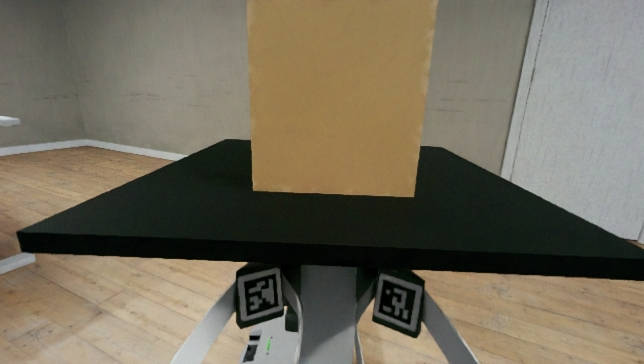

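>>> {"op": "execute_actions", "data": {
  "actions": [
    {"r1": {"joints": {"gripper_m": -0.05}}}
  ],
  "cameras": []
}}

>>> {"op": "execute_actions", "data": {
  "actions": [
    {"r1": {"joints": {"arm_m": 0.12}}}
  ],
  "cameras": ["r1_head_camera"]
}}

>>> {"op": "zoom_image", "data": {
  "camera": "r1_head_camera",
  "region": [500, 150, 680, 250]
}}

Scene clock: 468.90 s.
r1.base_odometry: x=+2.680 y=-0.331 heading=-2.979 (m, m, rad; r1's odometry frame)
r1.turned_by_wheels: +0.000 (rad since the last result)
r1.turned_by_imu: +0.000 (rad since the last result)
r1.base_tilt: forward=+0.7 right=+0.2 (deg)
r1.lidar_m: 3.01 2.02 1.91 1.94 2.47 2.91 1.69 3.03 2.83 0.56 3.66 3.82
r1.head_depth_mm: 2541 2605 2069 1715 1464 1275 1132 / 2666 2627 2004 1727 1465 1303 1118 / 2779 795 644 1561 1410 - 1119 / 1029 845 728 1535 1486 1275 1143 / 1047 2690 2108 1664 1492 1290 1149 / 3217 2710 2142 1757 1490 1298 1153 / 3368 2744 2137 1758 1501 1308 1153
r1.base_status: not commanded
r1.joint_positions: lift_m=+0.357 arm_m=+0.140 wrist_yaw_rad=-0.003 wrist_pitch_rad=-0.013 wrist_roll_rad=-0.006 gripper_m=-0.049 head_pan_rad=-1.563 head_tilt_rad=-0.889
r1.joint_status: all done
r1.motor_effort: left_wheel=+1(2) right_wheel=-1(1) lift_m=+18(18) arm_m=-1(4) wrist_yaw_rad=+3(4) wrist_pitch_rad=+5(8) wrist_roll_rad=+0(0) gripper_m=-26(99) head_pan_rad=-3(3) head_tilt_rad=-4(7) (%)
r1.hand_pose: x=-0.0222 y=-0.5410 z=+0.4685 quat_wxyz=(+0.710, +0.004, -0.705, -0.006) (m; r1's base frame)
r1.wrist_depth_mm: - - - 171 - - - / - - - 178 - - - / - - - 183 - - - / - - - 183 - - - / - - - 185 - - - / - - - 155 - 916 913 / 792 775 663 204 741 723 702
r2.base_odometry: x=-0.638 y=-0.388 heading=-1.707 (m, m, rad; r2's odometry frame)
r2.turned_by_wheels: +0.000 (rad since the last result)
r2.turned_by_imu: -0.001 (rad since the last result)
r2.base_tilt: forward=+0.0 right=+0.8 (deg)
r2.lidar_m: 2.82 1.93 1.80 1.83 2.34 3.42 3.48 3.15 2.93 0.52 3.81 2.16
r2.head_depth_mm: 2501 2731 2836 2127 1677 1446 - / 2581 2951 2910 2119 1682 - 1135 / 2751 3048 2940 601 615 - 1159 / 2760 3132 2787 681 639 1401 1166 / 3032 3351 2995 2076 1635 1398 1198 / 3189 3667 2987 2180 1702 1410 1201 / 3329 3816 2962 2177 1722 1413 1211
r2.base_status: not commanded
r2.joint_positions: lift_m=+0.714 arm_m=+0.140 wrist_yaw_rad=+0.010 wrist_pitch_rad=-0.119 wrist_roll_rad=-0.019 gripper_m=-0.016 head_pan_rad=-1.563 head_tilt_rad=-0.692
r2.joint_status: not commanded
r2.on_its_own: wrist_pitch_rad is at rest, and its effort (+41) is outside its rest range (-20 to +32)
r2.motor_effort: left_wheel=+0(0) right_wheel=-1(2) lift_m=+34(33) arm_m=-2(3) wrist_yaw_rad=-11(11) wrist_pitch_rad=+41(41) wrist_roll_rad=+0(0) gripper_m=-23(24) head_pan_rad=-3(3) head_tilt_rad=-5(5) (%)
r2.hand_pose: x=-0.0189 y=-0.5368 z=+0.7988 quat_wxyz=(+0.713, +0.046, -0.699, -0.038) (m; r2's base frame)
r2.wrist_depth_mm: - - - 100 100 - - / - - - 104 105 - - / - - - 109 111 - - / - 138 116 113 114 158 - / - 80 81 83 85 87 89 / - - - 156 - - - / - - - 168 - - -
pictures: none
No camera images: the call's "cameras" was empty. Leave "cameras" out to get every camera's image.

Scene clock: 469.93 s.
r1.base_odometry: x=+2.680 y=-0.331 heading=-2.979 (m, m, rad; r1's odometry frame)
r1.turned_by_wheels: +0.000 (rad since the last result)
r1.turned_by_imu: +0.000 (rad since the last result)
r1.base_tilt: forward=+0.6 right=+0.2 (deg)
r1.lidar_m: 3.01 2.03 1.91 1.93 2.48 2.91 1.69 3.02 2.84 0.56 3.66 3.82
r1.head_depth_mm: 2542 2612 2061 1719 1461 1277 1131 / 2652 2624 2009 1727 1470 1303 1117 / 2784 796 645 1567 1410 1308 1115 / 1026 846 730 1535 1484 1280 1135 / 1043 2683 2139 1668 1487 1297 1144 / 3218 2714 2126 1752 1500 1301 1146 / 3374 2745 2148 1766 1502 1304 1158
r1.base_status: not commanded
r1.joint_positions: lift_m=+0.357 arm_m=+0.120 wrist_yaw_rad=-0.003 wrist_pitch_rad=-0.003 wrist_roll_rad=-0.006 gripper_m=-0.045 head_pan_rad=-1.563 head_tilt_rad=-0.889
r1.joint_status: all done
r1.on_its_own: gripper_m is held at -0.044, not at your -0.050, by its stall guard, which is still easing
r1.motor_effort: left_wheel=+2(2) right_wheel=-1(1) lift_m=+18(18) arm_m=-2(8) wrist_yaw_rad=+4(4) wrist_pitch_rad=+1(5) wrist_roll_rad=+0(0) gripper_m=-6(26) head_pan_rad=-3(3) head_tilt_rad=-7(6) (%)
r1.hand_pose: x=-0.0222 y=-0.5213 z=+0.4709 quat_wxyz=(+0.710, +0.000, -0.705, -0.002) (m; r1's base frame)
r1.wrist_depth_mm: - - - 190 - - - / - - - 812 - - - / - - - 850 - - - / - - - 203 - - - / - - - - - - - / - - 970 218 - 955 934 / 805 776 701 226 753 748 730
r2.base_odometry: x=-0.638 y=-0.388 heading=-1.707 (m, m, rad; r2's odometry frame)
r2.turned_by_wheels: +0.000 (rad since the last result)
r2.turned_by_imu: +0.000 (rad since the last result)
r2.base_tilt: forward=+0.0 right=+0.8 (deg)
r2.lidar_m: 2.83 1.92 1.80 1.83 2.34 3.42 3.48 3.18 2.93 0.52 3.83 2.15
r2.head_depth_mm: 2504 2766 2921 2110 1681 1445 - / 2592 2939 2897 2150 1679 - 1136 / 2736 3079 2914 601 617 - 1166 / 2786 3157 2800 684 638 1404 1169 / 2978 3447 2945 2088 1631 1404 1205 / 3175 3622 2955 2184 1720 1409 1202 / 3400 3817 2974 2179 1710 1423 1204
r2.base_status: not commanded
r2.joint_positions: lift_m=+0.714 arm_m=+0.140 wrist_yaw_rad=+0.010 wrist_pitch_rad=-0.119 wrist_roll_rad=-0.019 gripper_m=-0.016 head_pan_rad=-1.563 head_tilt_rad=-0.692
r2.joint_status: not commanded
r2.on_its_own: wrist_pitch_rad is at rest, and its effort (+41) is outside its rest range (-20 to +32)
r2.motor_effort: left_wheel=+0(0) right_wheel=-1(2) lift_m=+34(34) arm_m=-3(2) wrist_yaw_rad=-11(11) wrist_pitch_rad=+41(41) wrist_roll_rad=+0(0) gripper_m=-23(22) head_pan_rad=-3(3) head_tilt_rad=-5(5) (%)
r2.hand_pose: x=-0.0189 y=-0.5368 z=+0.7988 quat_wxyz=(+0.713, +0.046, -0.699, -0.038) (m; r2's base frame)
r2.wrist_depth_mm: - - - 100 100 - - / - - - 105 104 - - / - - - 109 111 - - / - 139 115 113 114 158 - / - 80 81 83 85 87 89 / - - - 156 - - - / - - - 167 - - -
pictures: r1_head_camera (sideways: a quarter turn clockwise sets it upright)
Images, in order (width x height): r1_head_camera 896x504.

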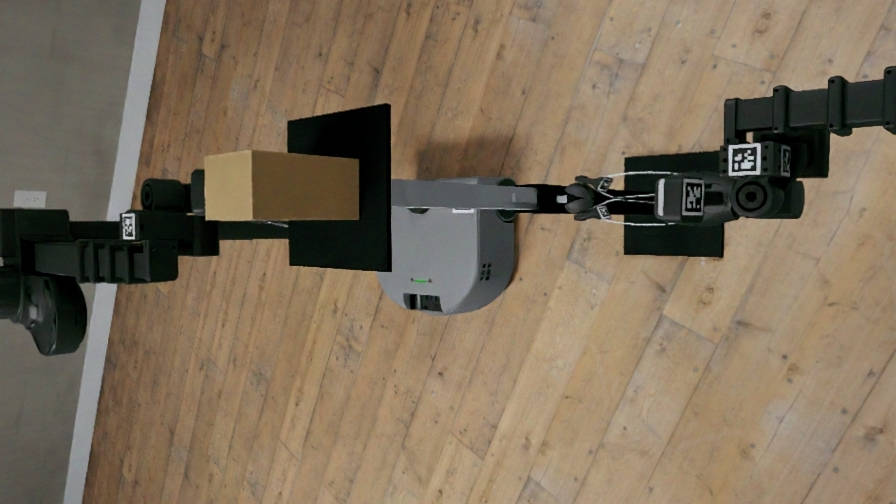

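Region (500, 150, 680, 250) of r1_head_camera's 896x504 image, scaled by 2.800, with more detail than that image has.

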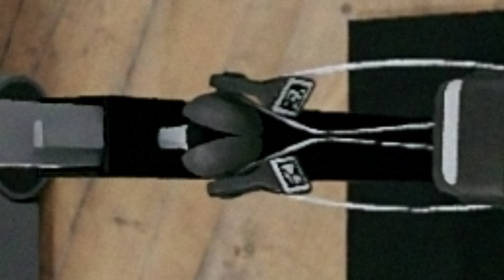

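>>> {"op": "execute_actions", "data": {
  "actions": [
    {"r1": {"joints": {"gripper_m": 0.05, "lift_m": 0.351}}}
  ],
  "cameras": []
}}

>>> {"op": "execute_actions", "data": {
  "actions": [
    {"r1": {"joints": {"arm_m": 0.142}, "contact_limits": {"arm_m": 15}}}
  ],
  "cameras": []
}}

>>> {"op": "execute_actions", "data": {
  "actions": [
    {"r1": {"joints": {"gripper_m": -0.04}}}
  ],
  "cameras": []
}}

>>> {"op": "execute_actions", "data": {
  "actions": [
    {"r1": {"joints": {"arm_m": 0.134}}}
  ],
  "cameras": ["r1_head_camera"]
}}

>>> {"op": "zoom_image", "data": {
  "camera": "r1_head_camera",
  "region": [500, 150, 680, 250]
}}

Scene clock: 484.83 s.
r1.base_odometry: x=+2.680 y=-0.331 heading=-2.979 (m, m, rad; r1's odometry frame)
r1.turned_by_wheels: +0.000 (rad since the last result)
r1.turned_by_imu: +0.000 (rad since the last result)
r1.base_tilt: forward=+0.6 right=+0.3 (deg)
r1.lidar_m: 3.01 2.02 1.91 1.94 2.47 2.91 1.68 3.02 2.83 0.56 3.63 3.83
r1.head_depth_mm: 2573 2598 2076 1716 1467 1274 1130 / 2682 2627 2025 1728 1468 1303 1117 / 2783 795 644 1554 1381 1303 1120 / 1027 846 731 1529 1482 1288 1141 / 1045 2683 2111 1680 1482 1297 1148 / 3229 2713 2130 1759 1492 1302 1147 / 3390 2715 2164 1767 1507 1300 1156
r1.base_status: not commanded
r1.joint_positions: lift_m=+0.351 arm_m=+0.120 wrist_yaw_rad=-0.003 wrist_pitch_rad=-0.019 wrist_roll_rad=-0.006 gripper_m=+0.050 head_pan_rad=-1.563 head_tilt_rad=-0.889
r1.joint_status: all done
r1.motor_effort: left_wheel=+3(2) right_wheel=-1(1) lift_m=+17(20) arm_m=+0(2) wrist_yaw_rad=+3(4) wrist_pitch_rad=+8(8) wrist_roll_rad=+0(0) gripper_m=+0(79) head_pan_rad=-3(3) head_tilt_rad=-5(5) (%)
r1.hand_pose: x=-0.0222 y=-0.5208 z=+0.4610 quat_wxyz=(+0.710, +0.006, -0.705, -0.008) (m; r1's base frame)
r1.wrist_depth_mm: - - - 190 - - - / - - - 824 - - - / - - - 227 - - - / - - - 202 - - - / - - - 207 - - - / - - - 220 - 914 891 / 765 757 701 229 737 725 695
r2.base_odometry: x=-0.638 y=-0.388 heading=-1.707 (m, m, rad; r2's odometry frame)
r2.turned_by_wheels: +0.000 (rad since the last result)
r2.turned_by_imu: -0.001 (rad since the last result)
r2.base_tilt: forward=+0.0 right=+0.8 (deg)
r2.lidar_m: 2.82 1.92 1.80 1.82 2.34 3.43 3.49 3.16 2.92 0.52 3.83 2.15
r2.head_depth_mm: 2551 2743 2869 2111 1683 1451 - / 2612 2931 2911 2124 1682 - 1142 / 2768 3080 2901 600 614 - 1154 / 2741 3180 2783 685 637 1397 1164 / 3035 3399 2960 2079 1630 1407 1195 / 3168 3595 3028 2172 1722 1412 1205 / 3362 3764 3016 2196 1719 1411 1203
r2.base_status: not commanded
r2.joint_positions: lift_m=+0.714 arm_m=+0.140 wrist_yaw_rad=+0.010 wrist_pitch_rad=-0.119 wrist_roll_rad=-0.019 gripper_m=-0.016 head_pan_rad=-1.563 head_tilt_rad=-0.692
r2.joint_status: not commanded
r2.on_its_own: wrist_pitch_rad is at rest, and its effort (+41) is outside its rest range (-20 to +32)
r2.motor_effort: left_wheel=+0(0) right_wheel=-2(2) lift_m=+34(33) arm_m=-2(2) wrist_yaw_rad=-11(11) wrist_pitch_rad=+41(41) wrist_roll_rad=+0(0) gripper_m=-23(24) head_pan_rad=-2(2) head_tilt_rad=-6(5) (%)
r2.hand_pose: x=-0.0189 y=-0.5368 z=+0.7988 quat_wxyz=(+0.713, +0.046, -0.699, -0.038) (m; r2's base frame)
r2.wrist_depth_mm: - - - 100 100 - - / - - - 104 105 - - / - - - 110 111 - - / - 139 115 114 114 158 - / - 80 81 83 85 87 89 / - - - 156 - - - / - - - 168 - - -
pictures: none
No camera images: the call's "cameras" was empty. Leave "cameras" out to get every camera's image.

Scene clock: 485.90 s.
r1.base_odometry: x=+2.680 y=-0.331 heading=-2.979 (m, m, rad; r1's odometry frame)
r1.turned_by_wheels: +0.000 (rad since the last result)
r1.turned_by_imu: +0.000 (rad since the last result)
r1.base_tilt: forward=+0.6 right=+0.2 (deg)
r1.lidar_m: 3.01 2.03 1.91 1.94 2.48 2.91 1.69 3.04 2.84 0.56 3.67 3.83
r1.head_depth_mm: 2548 2599 2068 1707 1468 1271 1132 / 2680 2632 2024 1724 1473 1307 1117 / 2809 792 643 1550 1380 - 1118 / 1026 847 729 1531 1482 1280 1143 / 1046 2673 2112 1658 1495 1295 1146 / 3240 2688 2139 1752 1493 1301 1148 / 3395 2736 2145 1767 1500 1307 1154
r1.base_status: not commanded
r1.joint_positions: lift_m=+0.351 arm_m=+0.142 wrist_yaw_rad=-0.003 wrist_pitch_rad=-0.019 wrist_roll_rad=-0.006 gripper_m=+0.050 head_pan_rad=-1.563 head_tilt_rad=-0.889
r1.joint_status: all done
r1.motor_effort: left_wheel=+2(2) right_wheel=-2(2) lift_m=+18(18) arm_m=+4(4) wrist_yaw_rad=+3(3) wrist_pitch_rad=+8(8) wrist_roll_rad=+0(0) gripper_m=+0(0) head_pan_rad=-3(3) head_tilt_rad=-6(6) (%)
r1.contact_limits: arm_m 15 (drawing in: default 26, maximum 43; extending or still: default 36, maximum 59)
r1.hand_pose: x=-0.0221 y=-0.5424 z=+0.4609 quat_wxyz=(+0.710, +0.006, -0.705, -0.008) (m; r1's base frame)
r1.wrist_depth_mm: - - - 172 - - - / - - - 175 - - - / - - - 181 - - - / - - - 179 - - - / - - - 183 - - - / - - - 195 - 913 891 / 774 744 689 203 732 707 708
r2.base_odometry: x=-0.638 y=-0.388 heading=-1.707 (m, m, rad; r2's odometry frame)
r2.turned_by_wheels: +0.000 (rad since the last result)
r2.turned_by_imu: +0.000 (rad since the last result)
r2.base_tilt: forward=+0.0 right=+0.8 (deg)
r2.lidar_m: 2.82 1.92 1.80 1.83 2.34 3.42 3.46 3.16 2.93 0.52 3.82 2.16
r2.head_depth_mm: 2499 2804 2878 2116 1683 1440 - / 2612 2933 2893 2138 1680 - 1142 / 2749 3035 2932 600 617 - 1155 / 2766 3177 2768 682 638 1401 1173 / 2988 3401 2928 2078 1628 1411 1196 / 3158 3638 2946 2168 1712 1416 1203 / 3365 3741 2992 2185 1719 1423 1208
r2.base_status: not commanded
r2.joint_positions: lift_m=+0.714 arm_m=+0.140 wrist_yaw_rad=+0.010 wrist_pitch_rad=-0.119 wrist_roll_rad=-0.019 gripper_m=-0.016 head_pan_rad=-1.563 head_tilt_rad=-0.692
r2.joint_status: not commanded
r2.on_its_own: wrist_pitch_rad is at rest, and its effort (+42) is outside its rest range (-20 to +32)
r2.motor_effort: left_wheel=+0(0) right_wheel=-1(2) lift_m=+34(34) arm_m=-2(3) wrist_yaw_rad=-11(11) wrist_pitch_rad=+42(41) wrist_roll_rad=+0(0) gripper_m=-23(23) head_pan_rad=-2(3) head_tilt_rad=-5(5) (%)
r2.hand_pose: x=-0.0189 y=-0.5368 z=+0.7988 quat_wxyz=(+0.713, +0.046, -0.699, -0.038) (m; r2's base frame)
r2.wrist_depth_mm: - - - 100 101 - - / - - - 105 105 - - / - - - 109 110 - - / - 139 115 114 114 158 - / - 80 81 83 85 87 89 / - - - 157 - - - / - - - 169 - - -
pictures: none
No camera images: the call's "cameras" was empty. Leave "cameras" out to get every camera's image.

Scene clock: 487.30 s.
r1.base_odometry: x=+2.680 y=-0.331 heading=-2.979 (m, m, rad; r1's odometry frame)
r1.turned_by_wheels: +0.000 (rad since the last result)
r1.turned_by_imu: +0.000 (rad since the last result)
r1.base_tilt: forward=+0.6 right=+0.3 (deg)
r1.lidar_m: 3.02 2.03 1.91 1.94 2.48 2.91 1.69 3.03 2.83 0.56 3.66 3.83
r1.head_depth_mm: 2560 2614 2061 1707 1466 1272 1132 / 2655 2621 2029 1723 1468 1302 1120 / 2796 794 645 1560 1406 - 1122 / 1027 845 729 1532 1491 1280 1140 / 1045 2699 2114 1668 1484 1294 1143 / 3203 2718 2131 1765 1496 1300 1149 / 3365 2733 2147 1771 1499 1311 1152
r1.base_status: not commanded
r1.joint_positions: lift_m=+0.351 arm_m=+0.142 wrist_yaw_rad=-0.003 wrist_pitch_rad=-0.017 wrist_roll_rad=-0.006 gripper_m=-0.039 head_pan_rad=-1.563 head_tilt_rad=-0.889
r1.joint_status: all done
r1.motor_effort: left_wheel=+1(2) right_wheel=-1(1) lift_m=+18(18) arm_m=-1(4) wrist_yaw_rad=+3(4) wrist_pitch_rad=+8(8) wrist_roll_rad=+0(0) gripper_m=-23(97) head_pan_rad=-3(3) head_tilt_rad=-6(6) (%)
r1.hand_pose: x=-0.0222 y=-0.5428 z=+0.4615 quat_wxyz=(+0.710, +0.005, -0.705, -0.007) (m; r1's base frame)
r1.wrist_depth_mm: - - - 170 - - - / - - - 175 - - - / - - - 180 - - - / - - - 179 - - - / - - - 182 - - - / - - - 194 - 882 876 / 781 774 684 202 725 723 719
r2.base_odometry: x=-0.638 y=-0.388 heading=-1.707 (m, m, rad; r2's odometry frame)
r2.turned_by_wheels: +0.000 (rad since the last result)
r2.turned_by_imu: +0.000 (rad since the last result)
r2.base_tilt: forward=+0.0 right=+0.8 (deg)
r2.lidar_m: 2.83 1.92 1.80 1.83 2.34 3.41 3.49 3.14 2.93 0.52 3.81 2.16
r2.head_depth_mm: 2527 2808 2864 2110 1680 1446 - / 2617 2910 2944 2122 1676 - 1143 / 2694 3035 2943 598 616 - 1162 / 2779 3164 2813 684 638 1405 1170 / 2989 3480 2929 2083 1635 1411 1197 / 3203 3609 3000 2162 1709 1407 1206 / 3382 3835 2947 2194 1724 1412 1209
r2.base_status: not commanded
r2.joint_positions: lift_m=+0.714 arm_m=+0.140 wrist_yaw_rad=+0.010 wrist_pitch_rad=-0.119 wrist_roll_rad=-0.019 gripper_m=-0.016 head_pan_rad=-1.563 head_tilt_rad=-0.692
r2.joint_status: not commanded
r2.on_its_own: wrist_pitch_rad is at rest, and its effort (+42) is outside its rest range (-20 to +32)
r2.motor_effort: left_wheel=+0(0) right_wheel=-1(1) lift_m=+33(34) arm_m=-1(3) wrist_yaw_rad=-11(11) wrist_pitch_rad=+42(41) wrist_roll_rad=+0(0) gripper_m=-23(24) head_pan_rad=-2(2) head_tilt_rad=-6(5) (%)
r2.hand_pose: x=-0.0189 y=-0.5368 z=+0.7988 quat_wxyz=(+0.713, +0.046, -0.699, -0.038) (m; r2's base frame)
r2.wrist_depth_mm: - - - 100 100 - - / - - - 104 105 - - / - - - 109 110 - - / - 139 115 113 114 158 - / - 80 81 83 85 87 89 / - - - 156 - - - / - - - 168 - - -
pictures: none
No camera images: the call's "cameras" was empty. Leave "cameras" out to get every camera's image.

Scene clock: 488.07 s.
r1.base_odometry: x=+2.680 y=-0.331 heading=-2.979 (m, m, rad; r1's odometry frame)
r1.turned_by_wheels: +0.000 (rad since the last result)
r1.turned_by_imu: +0.000 (rad since the last result)
r1.base_tilt: forward=+0.6 right=+0.2 (deg)
r1.lidar_m: 3.00 2.02 1.91 1.94 2.48 2.91 1.69 3.03 2.84 0.56 3.67 3.84
r1.head_depth_mm: 2554 2623 2072 1713 1461 1273 1128 / 2663 2629 2022 1719 1469 1305 1118 / 2812 793 643 1563 1413 1323 1121 / 1027 847 731 1534 1482 1282 1139 / 1045 2688 2111 1667 1487 1295 1146 / 3230 2701 2142 1752 1499 1298 1149 / 3372 2716 2147 1765 1504 1311 1156
r1.base_status: not commanded
r1.joint_positions: lift_m=+0.351 arm_m=+0.134 wrist_yaw_rad=-0.003 wrist_pitch_rad=-0.014 wrist_roll_rad=-0.006 gripper_m=-0.036 head_pan_rad=-1.563 head_tilt_rad=-0.889
r1.joint_status: all done
r1.motor_effort: left_wheel=+2(2) right_wheel=-1(1) lift_m=+18(18) arm_m=-5(9) wrist_yaw_rad=+4(3) wrist_pitch_rad=+5(7) wrist_roll_rad=+0(0) gripper_m=-21(24) head_pan_rad=-3(3) head_tilt_rad=-5(5) (%)
r1.hand_pose: x=-0.0222 y=-0.5353 z=+0.4622 quat_wxyz=(+0.710, +0.004, -0.705, -0.006) (m; r1's base frame)
r1.wrist_depth_mm: - - - 177 - - - / - - - 183 - - - / - - - 191 - - - / - - - 189 - - - / - - - 176 - - - / - - - 204 - 896 914 / 772 751 682 211 738 716 715
r2.base_odometry: x=-0.638 y=-0.388 heading=-1.707 (m, m, rad; r2's odometry frame)
r2.turned_by_wheels: +0.000 (rad since the last result)
r2.turned_by_imu: +0.000 (rad since the last result)
r2.base_tilt: forward=+0.0 right=+0.8 (deg)
r2.lidar_m: 2.83 1.92 1.80 1.82 2.34 3.42 3.47 3.15 2.92 0.52 3.81 2.15
r2.head_depth_mm: 2491 2776 2906 2119 1671 1441 - / 2634 2935 2954 2128 1685 - 1140 / 2719 3046 2872 599 616 - 1155 / 2746 3192 2791 683 639 1397 1165 / 2965 3413 2938 2088 1635 1397 1197 / 3223 3577 2986 2162 1712 1406 1197 / 3361 3819 2952 2187 1719 1407 1204
r2.base_status: not commanded
r2.joint_positions: lift_m=+0.714 arm_m=+0.140 wrist_yaw_rad=+0.010 wrist_pitch_rad=-0.119 wrist_roll_rad=-0.019 gripper_m=-0.016 head_pan_rad=-1.563 head_tilt_rad=-0.692
r2.joint_status: not commanded
r2.on_its_own: wrist_pitch_rad is at rest, and its effort (+42) is outside its rest range (-20 to +32)
r2.motor_effort: left_wheel=+0(0) right_wheel=-2(2) lift_m=+34(34) arm_m=-3(2) wrist_yaw_rad=-11(11) wrist_pitch_rad=+42(42) wrist_roll_rad=+0(0) gripper_m=-24(24) head_pan_rad=-3(3) head_tilt_rad=-5(6) (%)
r2.hand_pose: x=-0.0189 y=-0.5368 z=+0.7988 quat_wxyz=(+0.713, +0.046, -0.699, -0.038) (m; r2's base frame)
r2.wrist_depth_mm: - - - 100 100 - - / - - - 105 105 - - / - - - 109 111 - - / - 139 115 113 114 158 - / - 80 81 83 85 87 89 / - - - 156 - - - / - - - 168 - - -
pictures: r1_head_camera (sideways: a quarter turn clockwise sets it upright)
Images, in order (width x height): r1_head_camera 896x504.

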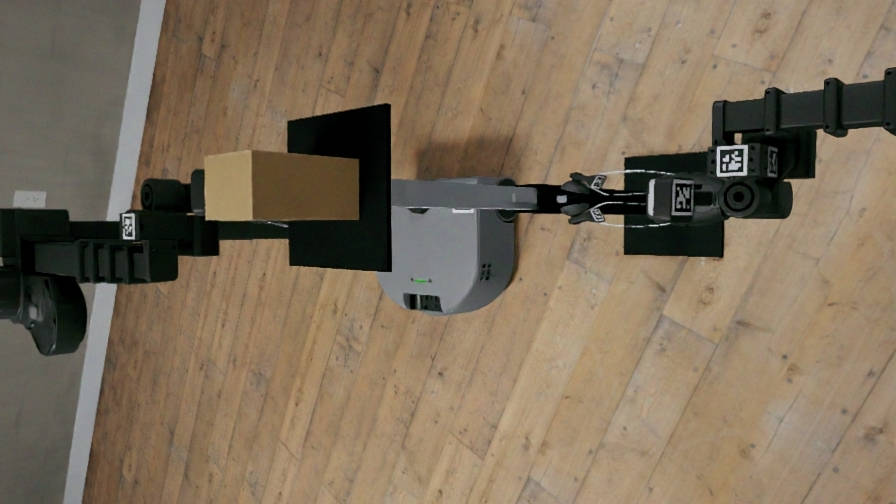

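Region (500, 150, 680, 250) of r1_head_camera's 896x504 image, scaled by 2.800, with more detail than that image has.

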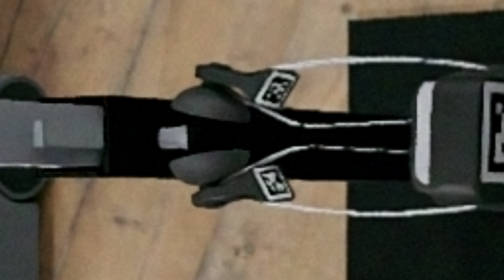

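>>> {"op": "execute_actions", "data": {
  "actions": [
    {"r2": {"joints": {"lift_m": 0.709}}}
  ],
  "cameras": ["r1_head_camera"]
}}

>>> {"op": "zoom_image", "data": {
  "camera": "r1_head_camera",
  "region": [500, 150, 680, 250]
}}

Scene clock: 540.73 s.
r1.base_odometry: x=+2.680 y=-0.331 heading=-2.979 (m, m, rad; r1's odometry frame)
r1.turned_by_wheels: +0.000 (rad since the last result)
r1.turned_by_imu: +0.000 (rad since the last result)
r1.base_tilt: forward=+0.5 right=+0.3 (deg)
r1.lidar_m: 3.00 2.02 1.91 1.94 2.48 2.91 1.68 3.03 2.84 0.56 3.66 3.83
r1.head_depth_mm: 2566 2608 2068 1714 1462 1271 1126 / 2659 2626 2009 1719 1468 1301 1116 / 2808 812 645 1564 1414 1323 1118 / 1029 844 734 1525 1487 1274 1139 / 1044 2677 2122 1658 1486 1298 1145 / 3216 2712 2135 1755 1495 1301 1148 / 3363 2723 2140 1768 1505 1298 1155
r1.base_status: not commanded
r1.joint_positions: lift_m=+0.351 arm_m=+0.134 wrist_yaw_rad=-0.003 wrist_pitch_rad=-0.014 wrist_roll_rad=-0.006 gripper_m=-0.033 head_pan_rad=-1.563 head_tilt_rad=-0.889
r1.joint_status: not commanded
r1.on_its_own: gripper_m is held at -0.034, not at your -0.040, by its stall guard, which is not easing now
r1.motor_effort: left_wheel=+1(1) right_wheel=-1(1) lift_m=+18(18) arm_m=-5(5) wrist_yaw_rad=+3(4) wrist_pitch_rad=+6(6) wrist_roll_rad=+0(0) gripper_m=-21(21) head_pan_rad=-3(3) head_tilt_rad=-6(5) (%)
r1.hand_pose: x=-0.0222 y=-0.5353 z=+0.4622 quat_wxyz=(+0.710, +0.004, -0.705, -0.006) (m; r1's base frame)
r1.wrist_depth_mm: - - - 177 - - - / - - - 185 - - - / - - - 191 - - - / - - - 188 - - - / - - - 178 - - - / - - - 202 - 918 914 / 785 750 675 211 739 724 700
r2.base_odometry: x=-0.638 y=-0.388 heading=-1.707 (m, m, rad; r2's odometry frame)
r2.turned_by_wheels: +0.000 (rad since the last result)
r2.turned_by_imu: -0.001 (rad since the last result)
r2.base_tilt: forward=+0.1 right=+0.8 (deg)
r2.lidar_m: 2.82 1.92 1.80 1.82 2.34 3.41 3.48 3.14 2.92 0.52 3.85 2.16
r2.head_depth_mm: 2497 2765 2883 2143 1681 1424 - / 2617 2917 2944 2149 1649 - 1140 / 2709 3039 2909 605 623 - 1152 / 2770 3206 2782 685 640 1401 1164 / 2995 3398 2921 2083 1643 1407 1199 / 3187 3636 2974 2171 1706 1414 1198 / 3400 3748 3041 2167 1732 1419 1207
r2.base_status: not commanded
r2.joint_positions: lift_m=+0.709 arm_m=+0.140 wrist_yaw_rad=+0.010 wrist_pitch_rad=-0.107 wrist_roll_rad=-0.019 gripper_m=-0.016 head_pan_rad=-1.563 head_tilt_rad=-0.692
r2.joint_status: all done
r2.on_its_own: wrist_pitch_rad is at rest, and its effort (+37) is outside its rest range (-20 to +32)
r2.motor_effort: left_wheel=+0(0) right_wheel=-1(2) lift_m=+22(29) arm_m=-3(3) wrist_yaw_rad=-11(11) wrist_pitch_rad=+37(42) wrist_roll_rad=+0(0) gripper_m=-23(23) head_pan_rad=-3(2) head_tilt_rad=-5(6) (%)
r2.hand_pose: x=-0.0189 y=-0.5374 z=+0.7963 quat_wxyz=(+0.713, +0.042, -0.699, -0.034) (m; r2's base frame)
r2.wrist_depth_mm: - - - 101 101 - - / - - - 105 106 - - / - - - 110 111 - - / - 137 114 113 114 157 - / - 83 79 81 83 84 87 / - - - 155 - - - / - - - 167 - - -
pictures: r1_head_camera (sideways: a quarter turn clockwise sets it upright)
Images, in order (width x height): r1_head_camera 896x504.

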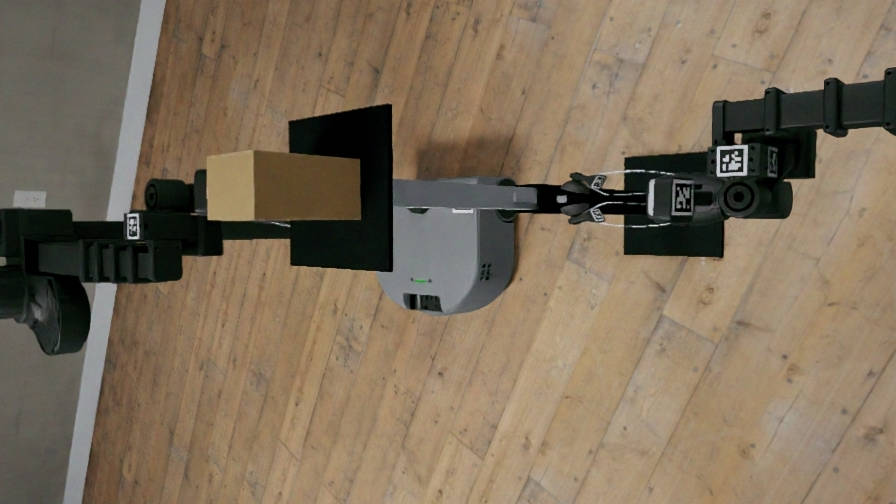

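Region (500, 150, 680, 250) of r1_head_camera's 896x504 image, scaled by 2.800, with more detail than that image has.

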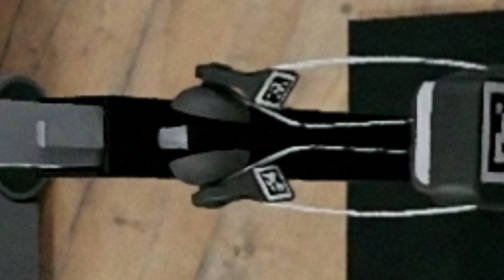

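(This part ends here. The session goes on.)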